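# Pour the ball into arm2's gutter on its rest bar

## Task

Get the ball from the gutter it currently sits in into the gutter that belongs to arm2, and finish with arm2's gutter lying on its rest bar with the ball inside. Pouring the ball from one gutter into another is allowed. The box must not be moved, raised, rotated or tilted beyond a small amount. Whenever no robot is carrying the ball, it must not drop noticeably below the height of the table tops. A gutter only keeps the ball while its open end sits higher than the other end; if its handle is held pointing up, the ball runs out. Arm bases in metres, with heading in degrees counter-clockwise from +x: arm1 at x=-1.78 y=+0.07 z=+0.94 heading -1; arm2 at x=+0.00 y=+0.23 z=+0.89 heading +90; arm3 at x=+1.78 y=+0.13 z=+0.89 heading -178. Nothing may be knocked or placed outside the work area. At the end every gripper must release and the arms must move away; the result only counts if it stays in place with no robot holding it.

## Robot and tools

ROBOTS. Three identical i2rt Big YAM arms, named arm1, arm2 and arm3, each with six revolute joints, a two-finger gripper and a wrist camera. The hand reaches roughly 1.0 m from the joint1 axis when fully stretched. With joints 1 and 6 at zero and the hand level and pointing ahead, the wrist camera rides on top of the hand looking toward the fingertips. Joints move at different speeds, so the hand can sweep a wide, curved path between two postures; plan for clearance.

FRAMES. Everything is in one shared scene frame: origin on the floor, +z up, metres. The base positions and headings of the three arms are given in the task. The hand point lies midway between the fingertips; its z axis runs along the fingers and the fingers open along its y axis. Room cameras are cam_end_1, cam_end_2, cam_gap_1, cam_gap_2, cam_side and cam_top; wrist cameras are arm1_cam_wrist, arm2_cam_wrist and arm3_cam_wrist. Calibration data (OpenCV style, K in pixels, T_world_to_cam mapping scene frame to camera) may be off by a couple of degrees and millimetres; wrist camera poses inherit any error in the joint readings.

execute_actions(actions, cameras). actions is a list holding exactly one action, or empty to just read state and images. The action is an object keyed by robot name ("arm1", "arm2", "arm3"); each robot gets an object with a single key "joints", which maps joint names to absolute target values (not offsets) in that robot's own joint space. Any subset may be given. Names and ranges: joint1_rad -2.879 to 2.879 (base yaw; positive is counter-clockwise seen from above; 0 unfolds the arm along the base heading); joint2_rad 0 to 3.141 (shoulder; 0 has the upper arm pointing back near level, larger swings it up and forward); joint3_rad 0 to 3.019 (elbow; 0 is fully folded, larger opens it); joint4_rad -1.692 to 1.57 (hand pitch; positive tilts fingers up); joint5_rad -1.57 to 1.57 (hand yaw; positive toward the arm's right); joint6_rad -2.094 to 2.094 (hand roll; positive is clockwise viewed from behind the hand); gripper_m 0 to 0.093 (fingertip gap in metres). Completion tolerances are ±0.045, ±0.14, ±0.09, ±0.055, ±0.03, ±0.035 rad and ±0.003 m respectively. All motions in one action begin together and may end at different moments; an action runs at most 15 s. Joints or robots left out may still be driving toward an earlier target. An out-of-range value or unknown key rejects the whole call with no motion. cameras lists which images to return; omitted, null or ["all"] gives every camera, [] gives none. Example: {"arm1": {"joints": {"gripper_m": 0.05}}, "arm2": {"joints": {"joint1_rad": 0.3}}}.

wait(seconds): 0 to 10 s, commands nothing, returns state and images like an empty action. zoom_image(camera, region): region is [x0, y0, x1, y1] in pixels of that camera's latest full image, origin top-left, at most 504 by 504. read_manual(section) only returns licence texts. finished_scene(scene) ends the scene irreversibly and reports whether the task succeeded.

RESULT LINES. joint_positions gives current readings. joint_status tells how each commanded joint ended: "off_target" means it stopped short and may still push; after "contact_stop" or "time_out" the joint holds where it stopped, though a timed-out joint may keep a nearby target and continue pushing (on_its_own lists it). "joint command not followed", usually with a "cause:" line, means a self/inter-arm collision check blocked that arm's joint targets (the gripper part still runs); such joints show "not_followed" and may be retried automatically later. on_its_own covers what the call did not command; "held at" is the held target, not the actual position. A "pictures" line names the returned images in order. MOTOR HOT appears from 85 °C; at 100 °C an OVER-TEMPERATURE FAULT drops that arm and its gripper until cooled, with joints marked "limit_stop_at_motor_heat" (resend targets afterwards). If a result reports a stop, later motion calls in the same reply are skipped.

CAUTIONS. The arms do not stop on contact and can press hard; to relieve a pushing joint, send it its reported position. Tiny target changes may produce no motion. Loads held up make joints sag and heat motors, including while you deliberate, so avoid long static holds. Two arms pressing hard on each other ends the run; the collision check ignores fingers, gripper housings and wrist cameras and can react late. Objects touching robots do not count as robot contact. The simulation keeps running during your reasoning while robots hold their last command. Loose objects may occasionally get nudged. Avoid dropping, slamming or pushing things off the work area; move the box as little as possible; keep each gutter's open end uphill unless you mean to pour. Faster robot motion is preferred when the task is solved.

Each tool is called after "Call:" as a command line: name --argument value for each argument, lists and objects as JSON in quotes; but a table of rows of numbers goes row by row, as --pt "numbers of a row", without its own name.

## Session

Call:
execute_actions --actions '[]'

Scene clock: 0.00 s.
Motor temperatures (°C, as the motors report them): arm1=[23 22 25 24 23 23] | arm2=[24 24 23 25 24 25] | arm3=[25 22 24 23 25 23]
arm1.joint_positions: joint1_rad=+0.600 joint2_rad=+0.444 joint3_rad=+1.527 joint4_rad=-1.199 joint5_rad=-0.079 joint6_rad=-0.116 gripper_m=+0.094
arm1.joint_status: not commanded
arm1.hand: x=-1.6816 y=+0.1537 z=+1.6020 quat_wxyz=(-0.641, +0.283, -0.689, -0.184) (m; scene frame)
arm2.joint_positions: joint1_rad=-0.657 joint2_rad=+0.646 joint3_rad=+1.602 joint4_rad=-1.509 joint5_rad=-0.088 joint6_rad=+0.659 gripper_m=+0.094
arm2.joint_status: not commanded
arm2.hand: x=+0.1053 y=+0.3841 z=+1.4890 quat_wxyz=(-0.317, +0.129, -0.861, -0.377) (m; scene frame)
arm3.joint_positions: joint1_rad=-0.176 joint2_rad=+0.570 joint3_rad=+1.307 joint4_rad=-1.291 joint5_rad=-0.197 joint6_rad=-0.132 gripper_m=+0.094
arm3.joint_status: not commanded
arm3.hand: x=+1.5446 y=+0.1274 z=+1.4098 quat_wxyz=(-0.018, -0.872, -0.040, +0.488) (m; scene frame)
pictures: arm1_cam_wrist, arm2_cam_wrist, arm3_cam_wrist, cam_end_1, cam_end_2, cam_gap_1, cam_gap_2, cam_side, cam_top
Images, in order (width x height): arm1_cam_wrist 504x504, arm2_cam_wrist 504x504, arm3_cam_wrist 504x504, cam_end_1 896x504, cam_end_2 896x504, cam_gap_1 896x504, cam_gap_2 896x504, cam_side 896x504, cam_top 896x504.

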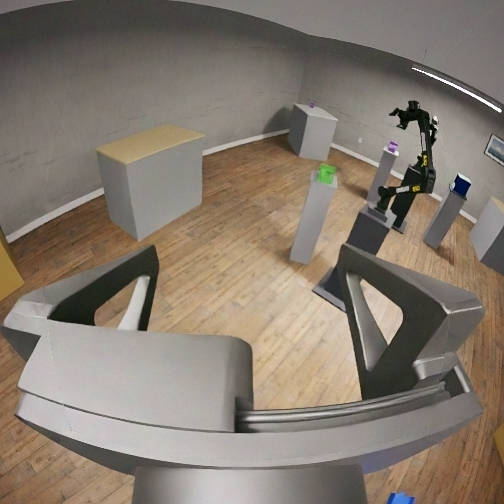

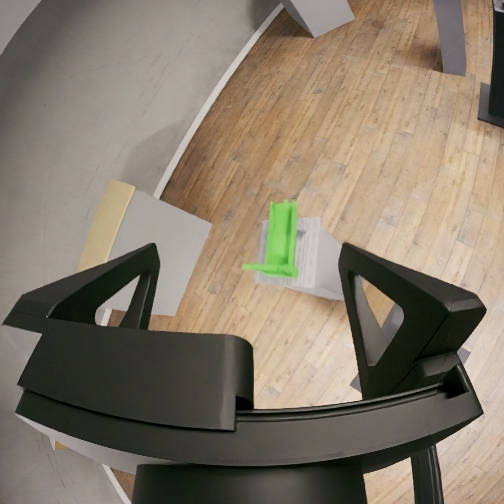

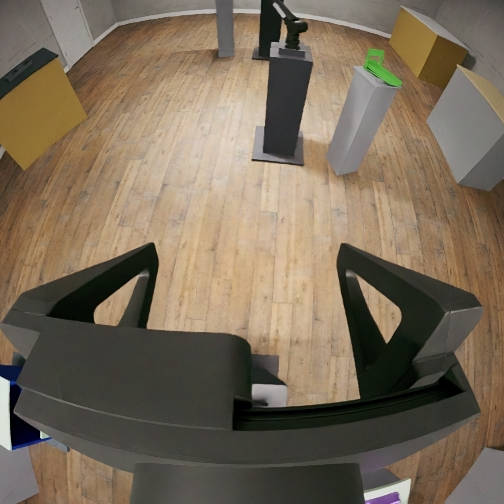

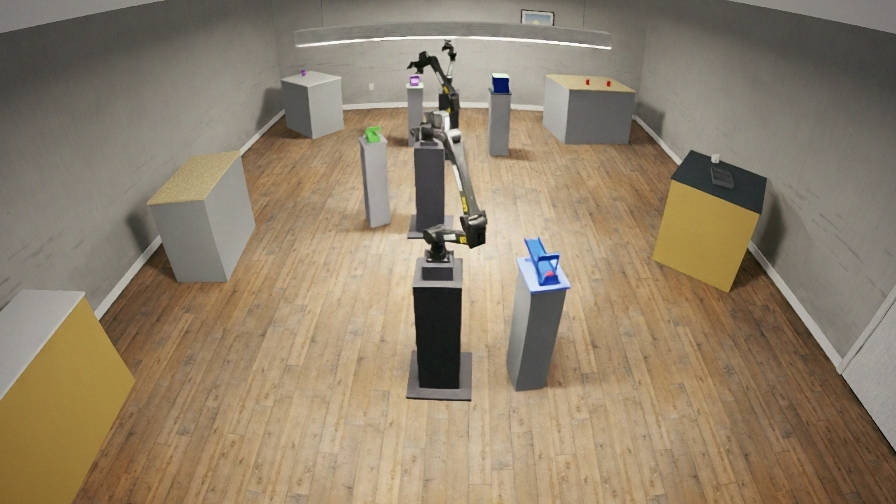

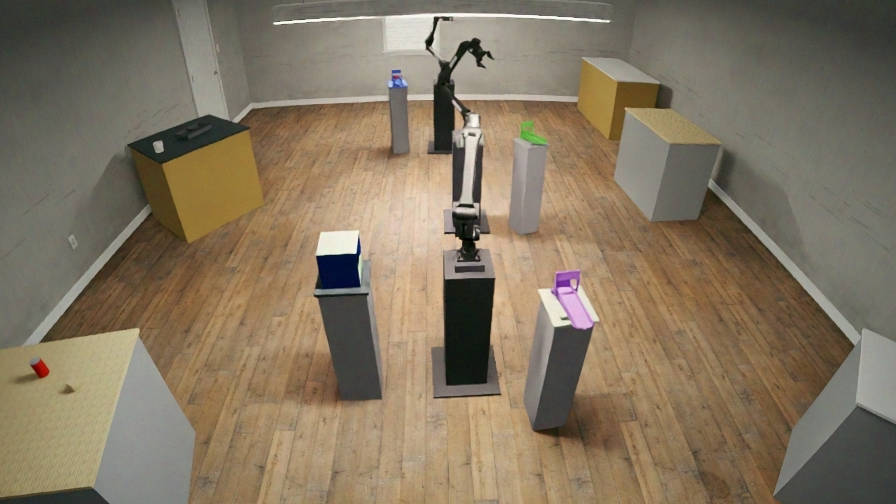

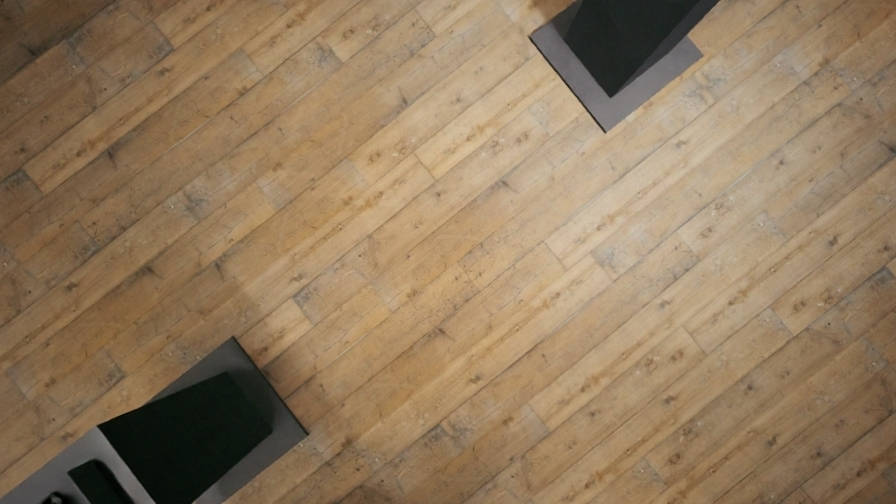

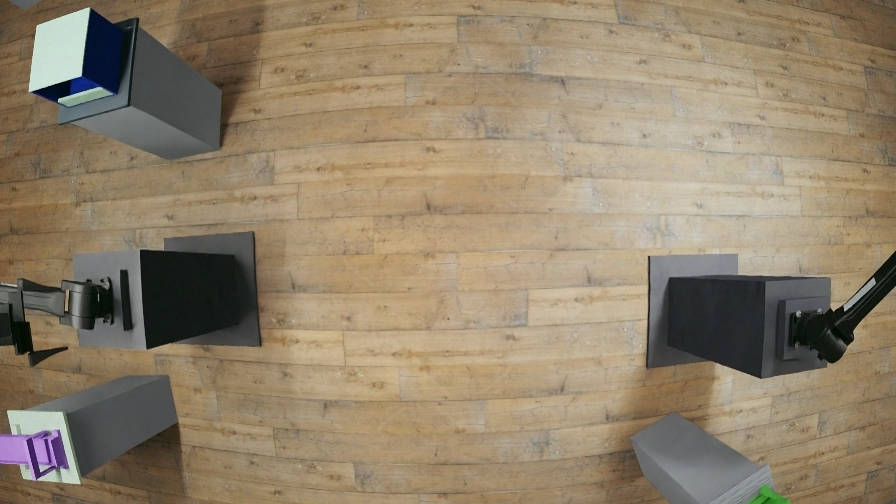

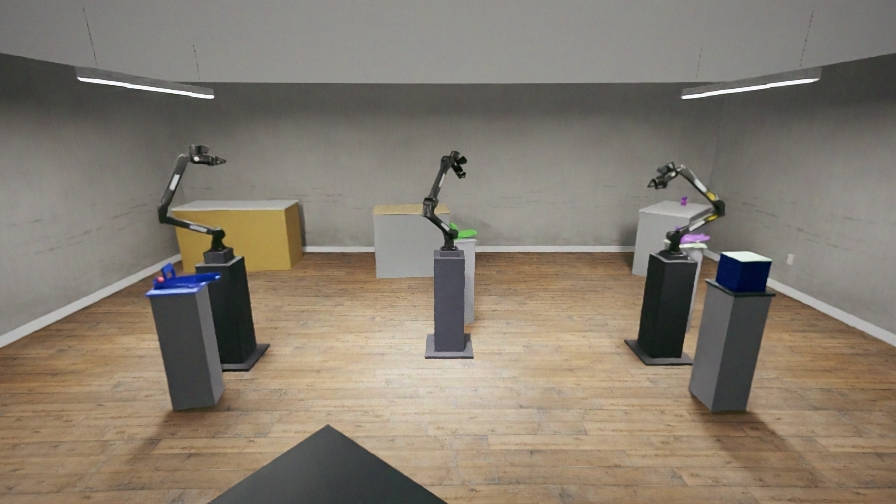

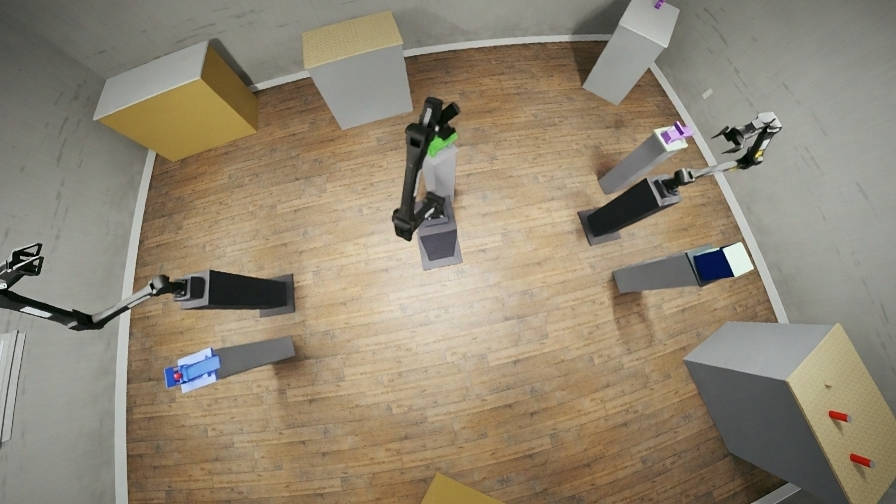

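Call:
zoom_image --camera "cam_end_1" --region '[480, 210, 610, 310]'

Call:
zoom_image --camera "cam_side" --region '[130, 240, 250, 320]'

Call:
zoom_image --camera "cam_end_2" --region '[500, 250, 630, 350]'

Call:
zoom_image --camera "arm2_cam_wrist" --region '[220, 180, 360, 310]'

Region (480, 210, 610, 310) of cam_end_1's 896x504 image, scaled by 3.877, with more detail than that image has; it fills the top 388 rows of this view, and the rest is white.

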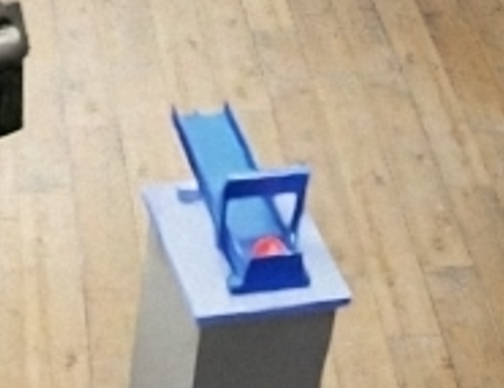

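Region (130, 240, 250, 320) of cam_side's 896x504 image, scaled by 4.200, with more detail than that image has.

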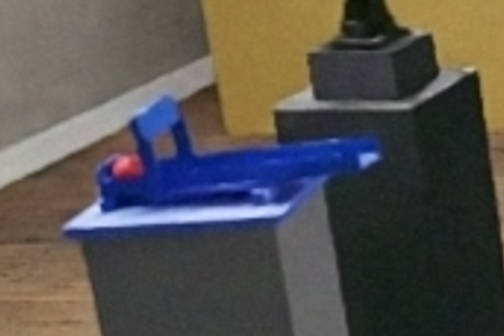

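Region (500, 250, 630, 350) of cam_end_2's 896x504 image, scaled by 3.877, with more detail than that image has; it fills the top 388 rows of this view, and the rest is white.

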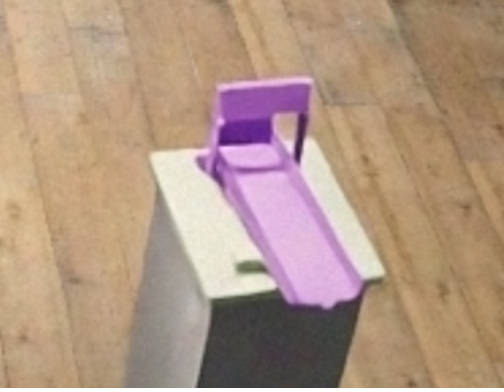

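Region (220, 180, 360, 310) of arm2_cam_wrist's 504x504 image, scaled by 3.600, with more detail than that image has; it fills the top 468 rows of this view, and the rest is white.

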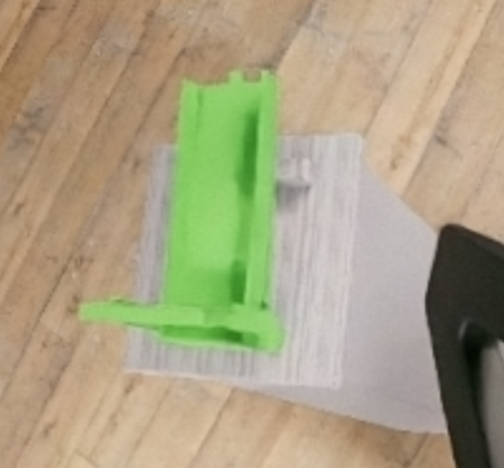

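Call:
zoom_image --camera "cam_end_1" --region '[340, 110, 410, 160]'

Call:
zoom_image --camera "cam_end_2" --region '[500, 105, 570, 155]'

Call:
zoom_image --camera "cam_side" --region '[430, 205, 500, 255]'

Region (340, 110, 410, 160) of cam_end_1's 896x504 image, scaled by 7.200, with more detail than that image has; it fills the top 360 rows of this view, and the rest is white.

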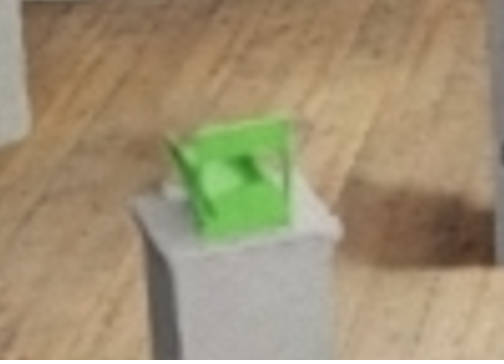

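Region (500, 105, 570, 155) of cam_end_2's 896x504 image, scaled by 7.200, with more detail than that image has; it fills the top 360 rows of this view, and the rest is white.

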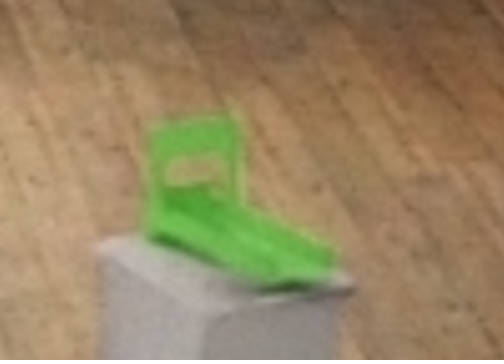

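Region (430, 205, 500, 255) of cam_side's 896x504 image, scaled by 7.200, with more detail than that image has; it fills the top 360 rows of this view, and the rest is white.

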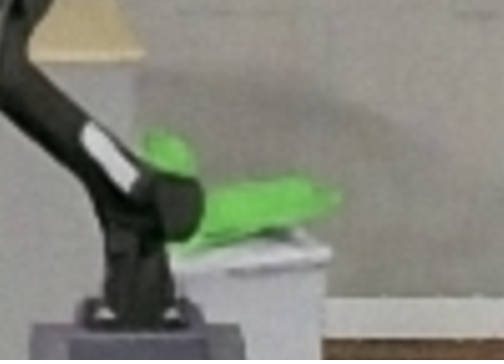

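Call:
execute_actions --actions '[{"arm1":{"joints":{"joint1_rad":-1.745,"joint2_rad":1.732,"joint3_rad":1.632,"joint4_rad":-1.471,"joint5_rad":0,"joint6_rad":0,"gripper_m":0.06}},"arm2":{"joints":{"joint1_rad":0.0,"joint2_rad":1.62,"joint3_rad":1.594,"joint4_rad":-1.545,"joint5_rad":0,"joint6_rad":0,"gripper_m":0.06}}}]' --cameras '["arm1_cam_wrist","arm2_cam_wrist","cam_side","cam_end_1"]'

Scene clock: 84.50 s.
Motor temperatures (°C, as the motors report them): arm1=[23 23 28 25 23 23] | arm2=[24 25 29 25 24 25] | arm3=[25 22 30 23 25 23]
arm1.joint_positions: joint1_rad=-1.752 joint2_rad=+1.739 joint3_rad=+1.630 joint4_rad=-1.456 joint5_rad=+0.000 joint6_rad=-0.009 gripper_m=+0.060
arm1.joint_status: all done
arm1.hand: x=-1.8827 y=-0.4542 z=+1.1430 quat_wxyz=(-0.004, -0.768, -0.640, +0.000) (m; scene frame)
arm2.joint_positions: joint1_rad=+0.008 joint2_rad=+1.640 joint3_rad=+1.577 joint4_rad=-1.537 joint5_rad=+0.001 joint6_rad=+0.011 gripper_m=+0.060
arm2.joint_status: all done
arm2.hand: x=-0.0023 y=+0.7197 z=+1.1311 quat_wxyz=(+0.006, +0.706, -0.709, +0.006) (m; scene frame)
arm3.joint_positions: joint1_rad=-0.176 joint2_rad=+0.570 joint3_rad=+1.307 joint4_rad=-1.291 joint5_rad=-0.197 joint6_rad=-0.132 gripper_m=+0.094
arm3.joint_status: not commanded
arm3.hand: x=+1.5446 y=+0.1274 z=+1.4098 quat_wxyz=(-0.018, -0.872, -0.040, +0.488) (m; scene frame)
pictures: arm1_cam_wrist, arm2_cam_wrist, cam_end_1, cam_side
camera_calibration (this result's frames):
arm1_cam_wrist: T_world_to_cam=[[-0.982711, 0.185068, -0.00534088, -1.75876], [0.147847, 0.801777, 0.579046, -0.0188615], [0.111445, 0.568245, -0.815277, 1.52471], [0, 0, 0, 1]] pos_world=[-1.89549, -0.525797, 1.24459]
arm2_cam_wrist: T_world_to_cam=[[0.999779, -0.0133347, 0.0162563, -0.00474705], [-0.0203873, -0.803898, 0.594418, -0.0893818], [0.00514202, -0.594618, -0.803992, 1.45905], [0, 0, 0, 1]] pos_world=[-0.00457873, 0.795662, 1.22627]
Images, in order (width x height): arm1_cam_wrist 504x504, arm2_cam_wrist 504x504, cam_end_1 896x504, cam_side 896x504.

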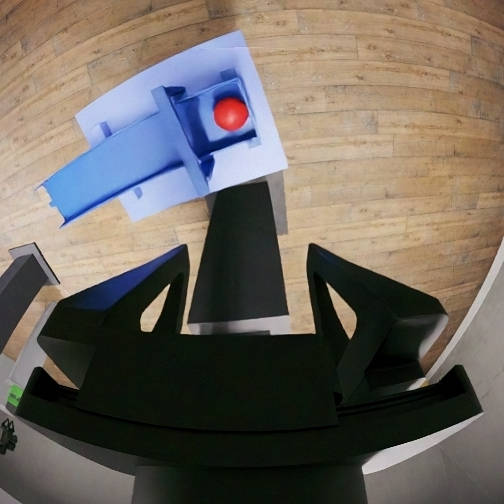

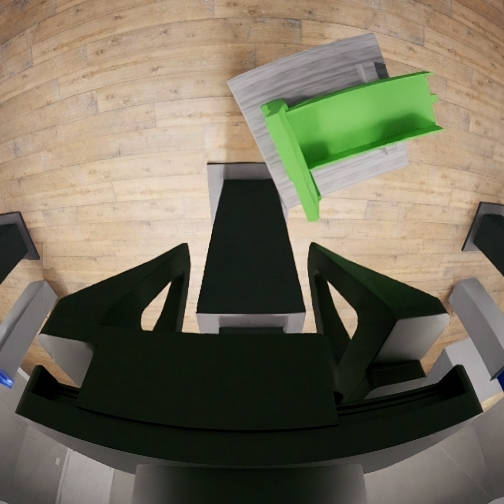

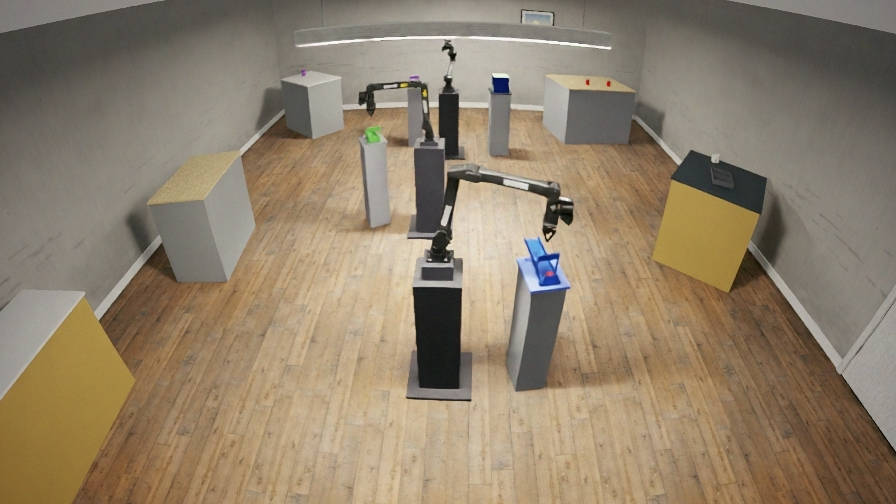

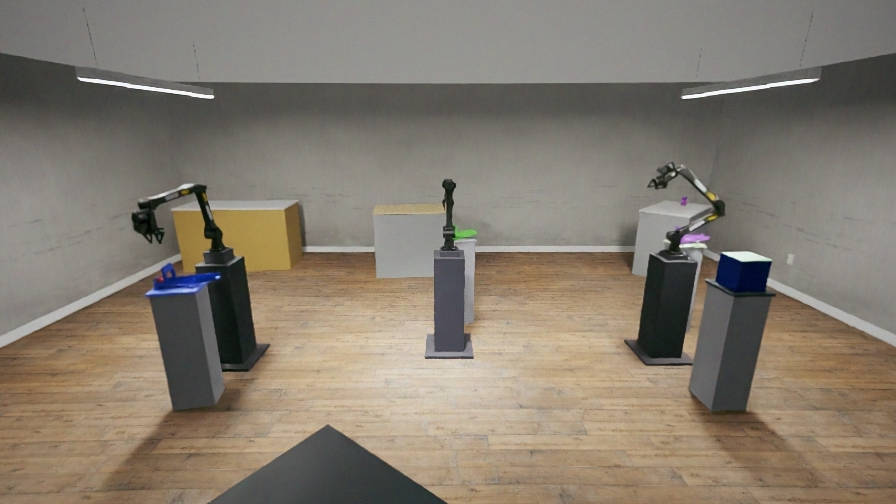

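Call:
execute_actions --actions '[{"arm1":{"joints":{"joint1_rad":-1.684,"joint2_rad":1.89,"joint3_rad":1.635,"joint4_rad":-1.376,"joint5_rad":-0.19,"joint6_rad":-0.305}},"arm2":{"joints":{"joint1_rad":-0.03,"joint2_rad":1.589,"joint3_rad":1.388,"joint4_rad":-1.279,"joint5_rad":0.178,"joint6_rad":-0.466}}}]' --cameras '["arm1_cam_wrist","arm2_cam_wrist","cam_side","cam_end_1"]'

Scene clock: 118.93 s.
Motor temperatures (°C, as the motors report them): arm1=[23 25 29 24 23 23] | arm2=[24 28 32 25 24 25] | arm3=[25 22 31 23 25 23]
arm1.joint_positions: joint1_rad=-1.679 joint2_rad=+1.893 joint3_rad=+1.630 joint4_rad=-1.389 joint5_rad=-0.187 joint6_rad=-0.294 gripper_m=+0.060
arm1.joint_status: all done
arm1.hand: x=-1.8147 y=-0.4858 z=+1.0649 quat_wxyz=(-0.058, -0.641, -0.760, -0.087) (m; scene frame)
arm2.joint_positions: joint1_rad=-0.030 joint2_rad=+1.595 joint3_rad=+1.381 joint4_rad=-1.294 joint5_rad=+0.175 joint6_rad=-0.454 gripper_m=+0.060
arm2.joint_status: all done
arm2.hand: x=+0.0460 y=+0.7168 z=+1.0810 quat_wxyz=(-0.077, +0.834, -0.543, +0.055) (m; scene frame)
arm3.joint_positions: joint1_rad=-0.176 joint2_rad=+0.570 joint3_rad=+1.307 joint4_rad=-1.291 joint5_rad=-0.197 joint6_rad=-0.132 gripper_m=+0.094
arm3.joint_status: not commanded
arm3.hand: x=+1.5446 y=+0.1274 z=+1.4098 quat_wxyz=(-0.018, -0.872, -0.040, +0.488) (m; scene frame)
pictures: arm1_cam_wrist, arm2_cam_wrist, cam_end_1, cam_side
camera_calibration (this result's frames):
arm1_cam_wrist: T_world_to_cam=[[-0.965799, -0.157541, -0.205946, -1.60866], [-0.251017, 0.767141, 0.590326, -0.71102], [0.0649888, 0.621832, -0.78045, 1.37603], [0, 0, 0, 1]] pos_world=[-1.82155, -0.563634, 1.16236]
arm2_cam_wrist: T_world_to_cam=[[0.898809, 0.388141, 0.203688, -0.538008], [0.211695, -0.791263, 0.573662, -0.0582683], [0.383833, -0.472493, -0.793362, 1.30034], [0, 0, 0, 1]] pos_world=[-0.00321288, 0.777121, 1.17466]
Images, in order (width x height): arm1_cam_wrist 504x504, arm2_cam_wrist 504x504, cam_end_1 896x504, cam_side 896x504.

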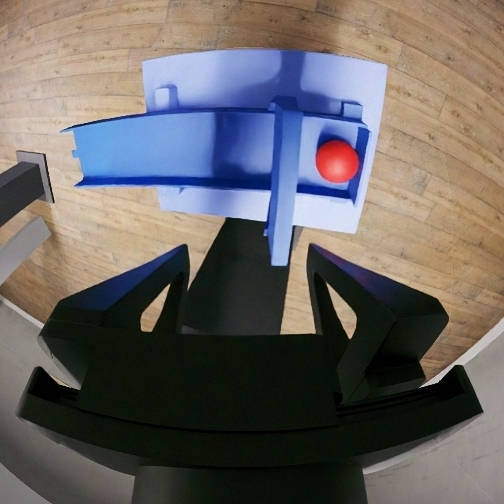

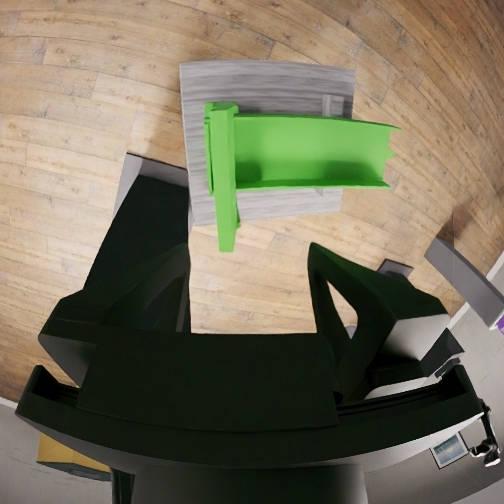

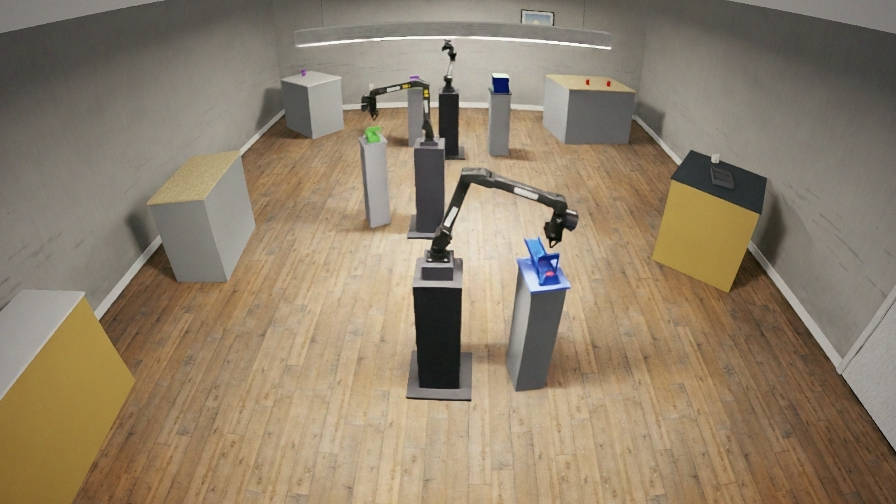

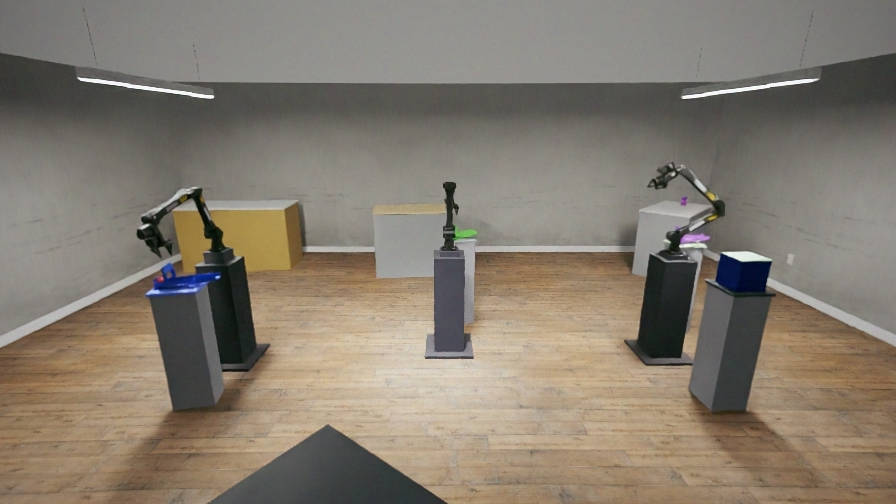

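Call:
execute_actions --actions '[{"arm1":{"joints":{"joint1_rad":-1.69,"joint2_rad":1.972,"joint3_rad":1.525,"joint4_rad":-1.185,"joint5_rad":-0.19,"joint6_rad":-0.305}},"arm2":{"joints":{"joint1_rad":-0.03,"joint2_rad":1.682,"joint3_rad":1.229,"joint4_rad":-1.026,"joint5_rad":0.178,"joint6_rad":-0.45}}}]' --cameras '["arm1_cam_wrist","arm2_cam_wrist","cam_side","cam_end_1"]'

Call:
zoom_image --camera "cam_side" --region '[120, 220, 250, 310]'

Call:
zoom_image --camera "cam_end_1" --region '[340, 90, 420, 160]'

Scene clock: 143.10 s.
Motor temperatures (°C, as the motors report them): arm1=[23 25 30 24 23 23] | arm2=[24 28 31 25 24 25] | arm3=[25 22 31 23 25 23]
arm1.joint_positions: joint1_rad=-1.679 joint2_rad=+1.975 joint3_rad=+1.531 joint4_rad=-1.201 joint5_rad=-0.187 joint6_rad=-0.294 gripper_m=+0.060
arm1.joint_status: all done
arm1.hand: x=-1.8148 y=-0.4907 z=+0.9838 quat_wxyz=(-0.060, -0.641, -0.760, -0.084) (m; scene frame)
arm2.joint_positions: joint1_rad=-0.030 joint2_rad=+1.701 joint3_rad=+1.214 joint4_rad=-1.040 joint5_rad=+0.175 joint6_rad=-0.455 gripper_m=+0.060
arm2.joint_status: all done
arm2.hand: x=+0.0458 y=+0.7171 z=+0.9726 quat_wxyz=(-0.068, +0.835, -0.543, +0.060) (m; scene frame)
arm3.joint_positions: joint1_rad=-0.176 joint2_rad=+0.570 joint3_rad=+1.307 joint4_rad=-1.291 joint5_rad=-0.197 joint6_rad=-0.132 gripper_m=+0.094
arm3.joint_status: not commanded
arm3.hand: x=+1.5446 y=+0.1274 z=+1.4098 quat_wxyz=(-0.018, -0.872, -0.040, +0.488) (m; scene frame)
pictures: arm1_cam_wrist, arm2_cam_wrist, cam_end_1, cam_side
camera_calibration (this result's frames):
arm1_cam_wrist: T_world_to_cam=[[-0.965916, -0.159034, -0.204239, -1.62879], [-0.250656, 0.771637, 0.584592, -0.650957], [0.0646278, 0.615861, -0.7852, 1.31692], [0, 0, 0, 1]] pos_world=[-1.82156, -0.567774, 1.08193]
arm2_cam_wrist: T_world_to_cam=[[0.898697, 0.392394, 0.195883, -0.511371], [0.212123, -0.77983, 0.588956, -0.0189213], [0.383858, -0.487742, -0.784067, 1.21649], [0, 0, 0, 1]] pos_world=[-0.00337683, 0.779236, 1.06512]
Images, in order (width x height): arm1_cam_wrist 504x504, arm2_cam_wrist 504x504, cam_end_1 896x504, cam_side 896x504.

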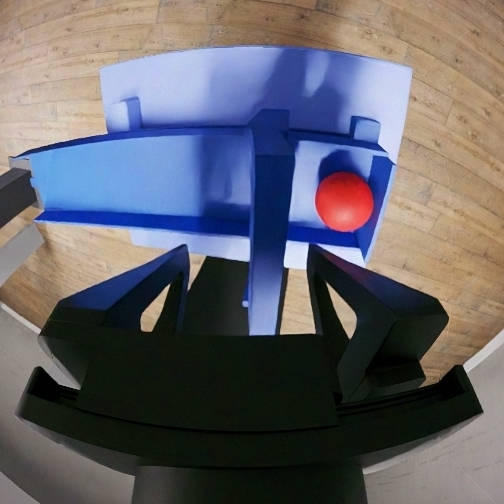

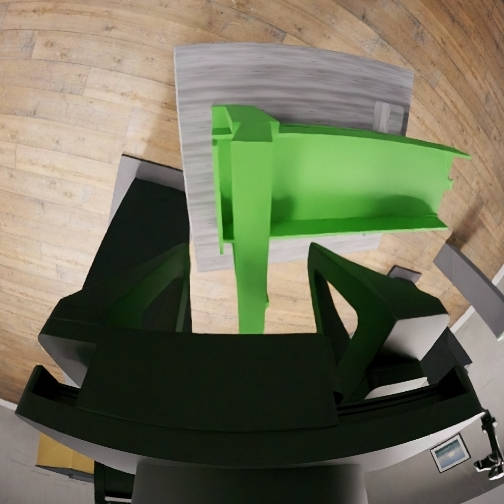

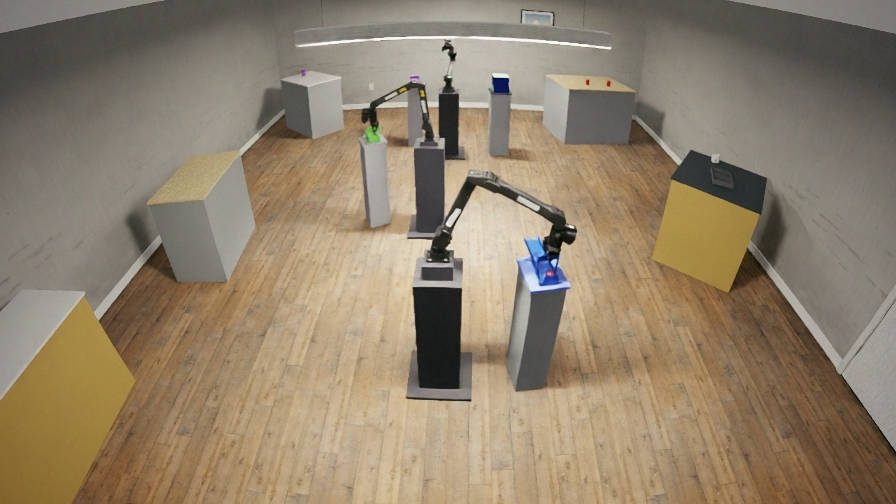

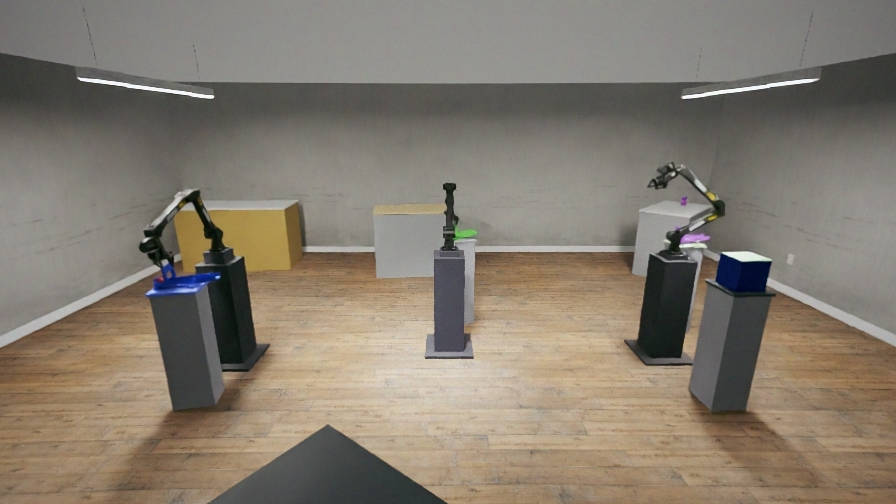

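Region (120, 220, 250, 310) of cam_side's 896x504 image, scaled by 3.877, with more detail than that image has; it fills the top 349 rows of this view, and the rest is white.

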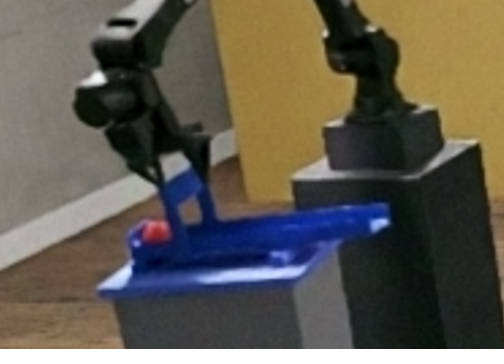

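Region (340, 90, 420, 160) of cam_end_1's 896x504 image, scaled by 6.300, with more detail than that image has; it fills the top 441 rows of this view, and the rest is white.

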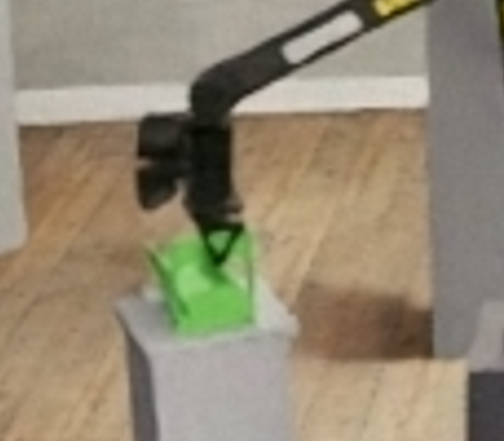

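Call:
execute_actions --actions '[{"arm1":{"joints":{"joint1_rad":-1.70,"joint2_rad":1.995,"joint3_rad":1.505,"joint4_rad":-1.14}}}]' --cameras '["arm1_cam_wrist","cam_side"]'

Call:
zoom_image --camera "cam_side" --region '[120, 220, 250, 310]'

Scene clock: 152.90 s.
Motor temperatures (°C, as the motors report them): arm1=[23 26 29 24 23 23] | arm2=[24 28 32 25 24 25] | arm3=[25 22 32 23 25 23]
arm1.joint_positions: joint1_rad=-1.690 joint2_rad=+1.975 joint3_rad=+1.521 joint4_rad=-1.156 joint5_rad=-0.187 joint6_rad=-0.294 gripper_m=+0.060
arm1.joint_status: all done
arm1.hand: x=-1.8216 y=-0.4971 z=+0.9799 quat_wxyz=(-0.070, -0.644, -0.758, -0.069) (m; scene frame)
arm2.joint_positions: joint1_rad=-0.030 joint2_rad=+1.701 joint3_rad=+1.214 joint4_rad=-1.040 joint5_rad=+0.175 joint6_rad=-0.455 gripper_m=+0.060
arm2.joint_status: not commanded
arm2.hand: x=+0.0458 y=+0.7171 z=+0.9726 quat_wxyz=(-0.068, +0.835, -0.543, +0.060) (m; scene frame)
arm3.joint_positions: joint1_rad=-0.176 joint2_rad=+0.570 joint3_rad=+1.307 joint4_rad=-1.291 joint5_rad=-0.197 joint6_rad=-0.132 gripper_m=+0.094
arm3.joint_status: not commanded
arm3.hand: x=+1.5446 y=+0.1274 z=+1.4098 quat_wxyz=(-0.018, -0.872, -0.040, +0.488) (m; scene frame)
pictures: arm1_cam_wrist, cam_side
camera_calibration (this result's frames):
arm1_cam_wrist: T_world_to_cam=[[-0.968486, -0.155447, -0.194603, -1.64956], [-0.239677, 0.794177, 0.558424, -0.588577], [0.0677438, 0.587468, -0.806407, 1.33057], [0, 0, 0, 1]] pos_world=[-1.82879, -0.570651, 1.08064]
Images, in order (width x height): arm1_cam_wrist 504x504, cam_side 896x504.

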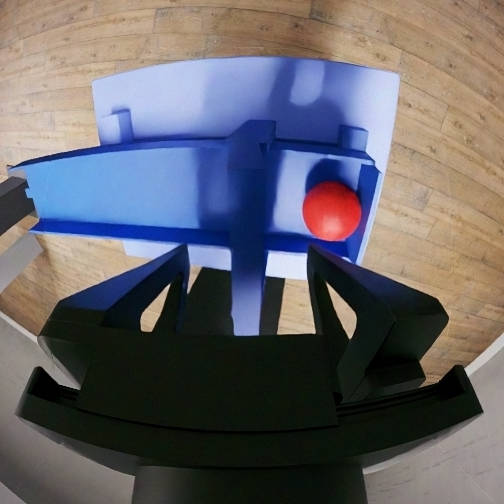

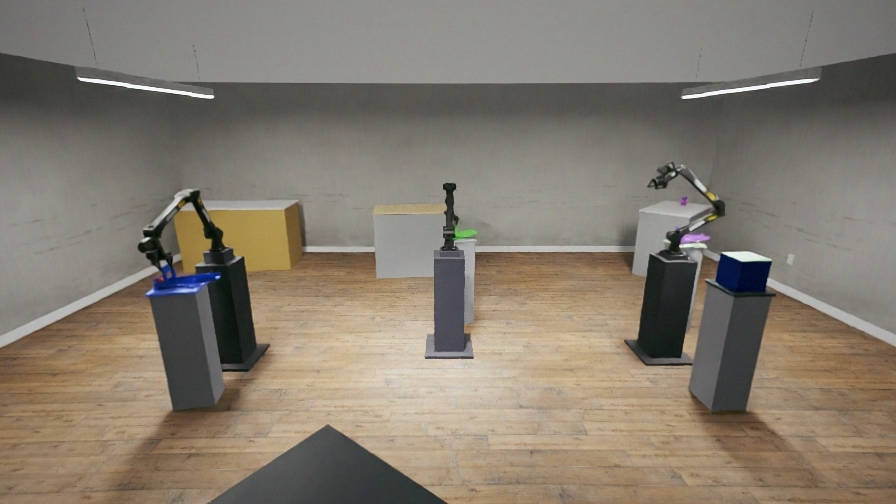

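Region (120, 220, 250, 310) of cam_side's 896x504 image, scaled by 3.877, with more detail than that image has; it fills the top 349 rows of this view, and the rest is white.

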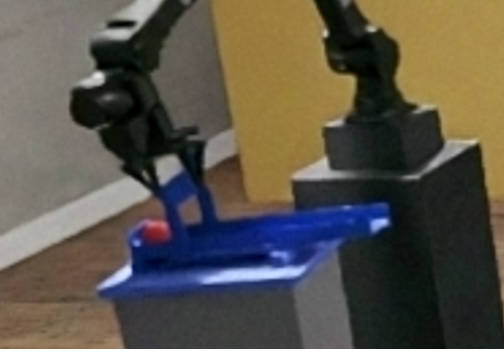

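Call:
execute_actions --actions '[{"arm1":{"joints":{"joint2_rad":2.02}}}]' --cameras '["cam_side"]'

Call:
zoom_image --camera "cam_side" --region '[120, 220, 250, 310]'

Scene clock: 158.10 s.
Motor temperatures (°C, as the motors report them): arm1=[23 26 29 24 23 23] | arm2=[24 28 32 25 24 25] | arm3=[25 22 32 23 25 23]
arm1.joint_positions: joint1_rad=-1.690 joint2_rad=+2.003 joint3_rad=+1.521 joint4_rad=-1.156 joint5_rad=-0.187 joint6_rad=-0.294 gripper_m=+0.060
arm1.joint_status: all done
arm1.hand: x=-1.8212 y=-0.4944 z=+0.9648 quat_wxyz=(-0.063, -0.645, -0.757, -0.080) (m; scene frame)
arm2.joint_positions: joint1_rad=-0.030 joint2_rad=+1.701 joint3_rad=+1.214 joint4_rad=-1.040 joint5_rad=+0.175 joint6_rad=-0.455 gripper_m=+0.060
arm2.joint_status: not commanded
arm2.hand: x=+0.0458 y=+0.7171 z=+0.9726 quat_wxyz=(-0.068, +0.835, -0.543, +0.060) (m; scene frame)
arm3.joint_positions: joint1_rad=-0.176 joint2_rad=+0.570 joint3_rad=+1.307 joint4_rad=-1.291 joint5_rad=-0.197 joint6_rad=-0.132 gripper_m=+0.094
arm3.joint_status: not commanded
arm3.hand: x=+1.5446 y=+0.1274 z=+1.4098 quat_wxyz=(-0.018, -0.872, -0.040, +0.488) (m; scene frame)
pictures: cam_side
Images, in order (width x height): cam_side 896x504.

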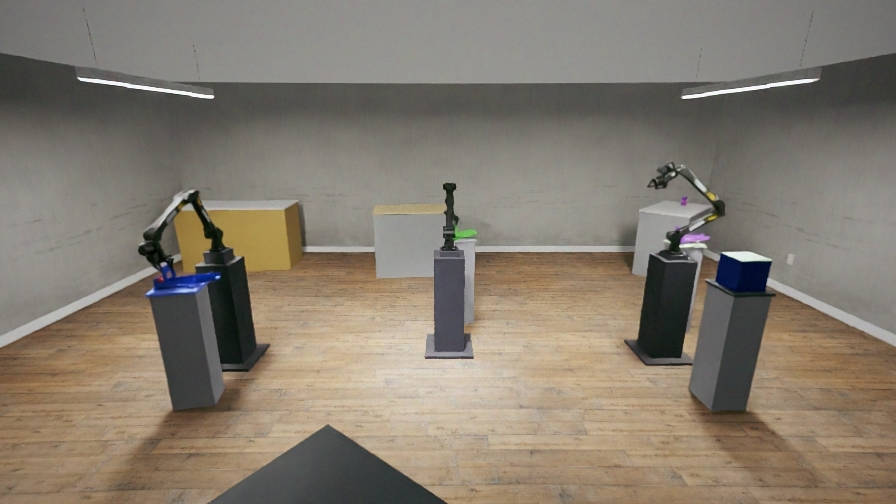

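Region (120, 220, 250, 310) of cam_side's 896x504 image, scaled by 3.877, with more detail than that image has; it fills the top 349 rows of this view, and the rest is white.

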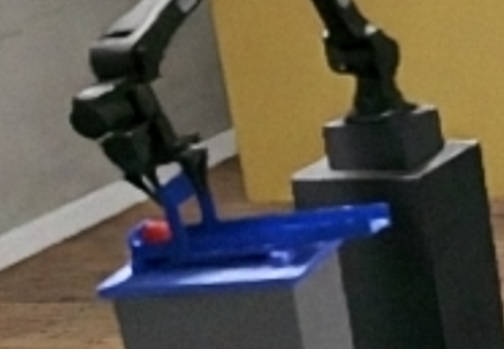

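Good depth. Close both.

Call:
execute_actions --actions '[{"arm1":{"joints":{"gripper_m":0.0}},"arm2":{"joints":{"gripper_m":0.0}}}]' --cameras '["arm1_cam_wrist","arm2_cam_wrist","cam_side"]'

Call:
zoom_image --camera "cam_side" --region '[120, 220, 250, 310]'

Scene clock: 168.63 s.
Motor temperatures (°C, as the motors report them): arm1=[23 26 29 24 23 23] | arm2=[24 28 32 25 24 25] | arm3=[25 22 32 23 25 23]
arm1.joint_positions: joint1_rad=-1.690 joint2_rad=+2.003 joint3_rad=+1.521 joint4_rad=-1.155 joint5_rad=-0.192 joint6_rad=-0.295 gripper_m=+0.011
arm1.joint_status: gripper_m off_target (ended at +0.011, target +0.000)
arm1.hand: x=-1.8206 y=-0.4947 z=+0.9649 quat_wxyz=(-0.065, -0.645, -0.757, -0.081) (m; scene frame)
arm2.joint_positions: joint1_rad=-0.029 joint2_rad=+1.695 joint3_rad=+1.214 joint4_rad=-1.036 joint5_rad=+0.182 joint6_rad=-0.454 gripper_m=+0.011
arm2.joint_status: gripper_m off_target (ended at +0.011, target +0.000)
arm2.hand: x=+0.0468 y=+0.7184 z=+0.9756 quat_wxyz=(-0.074, +0.834, -0.543, +0.060) (m; scene frame)
arm3.joint_positions: joint1_rad=-0.176 joint2_rad=+0.570 joint3_rad=+1.307 joint4_rad=-1.291 joint5_rad=-0.197 joint6_rad=-0.132 gripper_m=+0.094
arm3.joint_status: not commanded
arm3.hand: x=+1.5446 y=+0.1274 z=+1.4098 quat_wxyz=(-0.018, -0.872, -0.040, +0.488) (m; scene frame)
pictures: arm1_cam_wrist, arm2_cam_wrist, cam_side
camera_calibration (this result's frames):
arm1_cam_wrist: T_world_to_cam=[[-0.96676, -0.150463, -0.206726, -1.63382], [-0.244651, 0.779311, 0.576906, -0.616086], [0.0743012, 0.608305, -0.790218, 1.32364], [0, 0, 0, 1]] pos_world=[-1.82859, -0.570885, 1.06363]
arm2_cam_wrist: T_world_to_cam=[[0.897428, 0.389964, 0.206279, -0.521736], [0.207593, -0.785865, 0.582513, -0.00898018], [0.389267, -0.479941, -0.786211, 1.21529], [0, 0, 0, 1]] pos_world=[-0.00298829, 0.779671, 1.06833]
Images, in order (width x height): arm1_cam_wrist 504x504, arm2_cam_wrist 504x504, cam_side 896x504.

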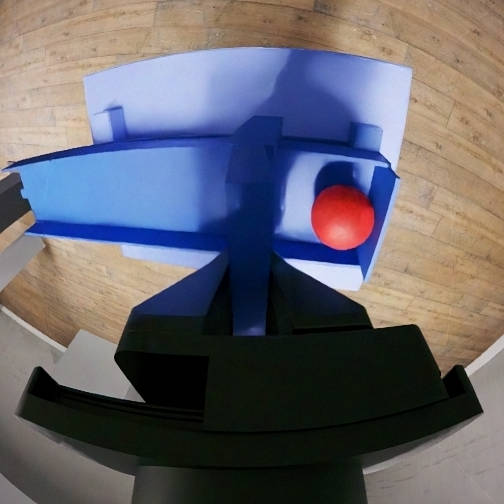

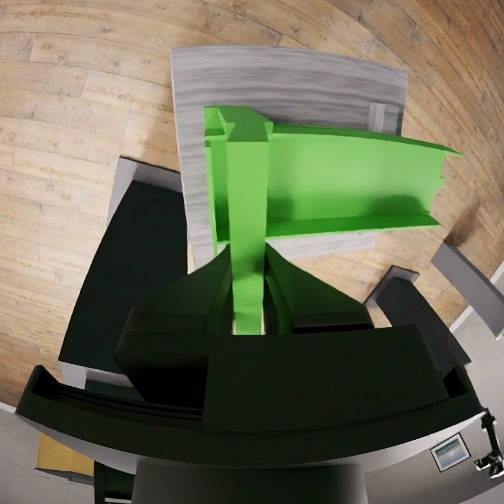

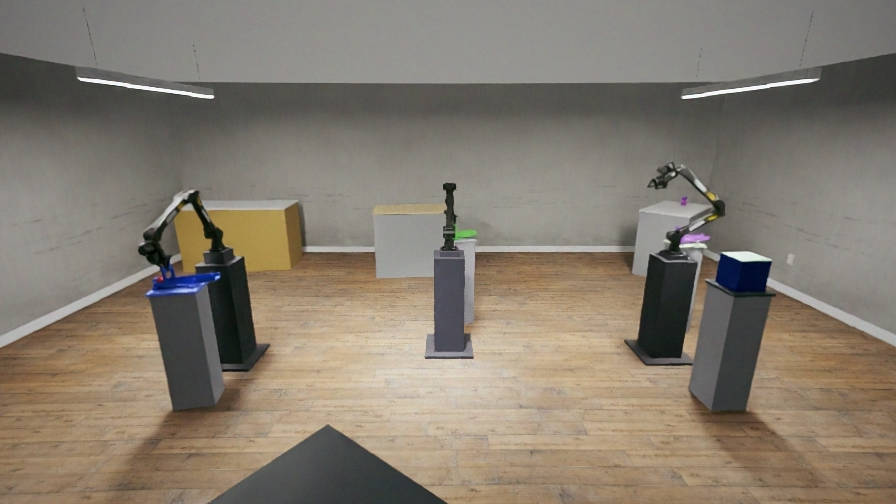

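Region (120, 220, 250, 310) of cam_side's 896x504 image, scaled by 3.877, with more detail than that image has; it fills the top 349 rows of this view, and the rest is white.

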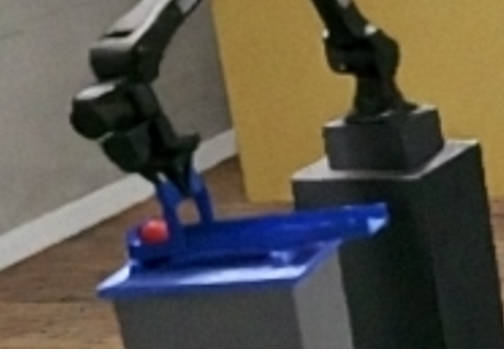

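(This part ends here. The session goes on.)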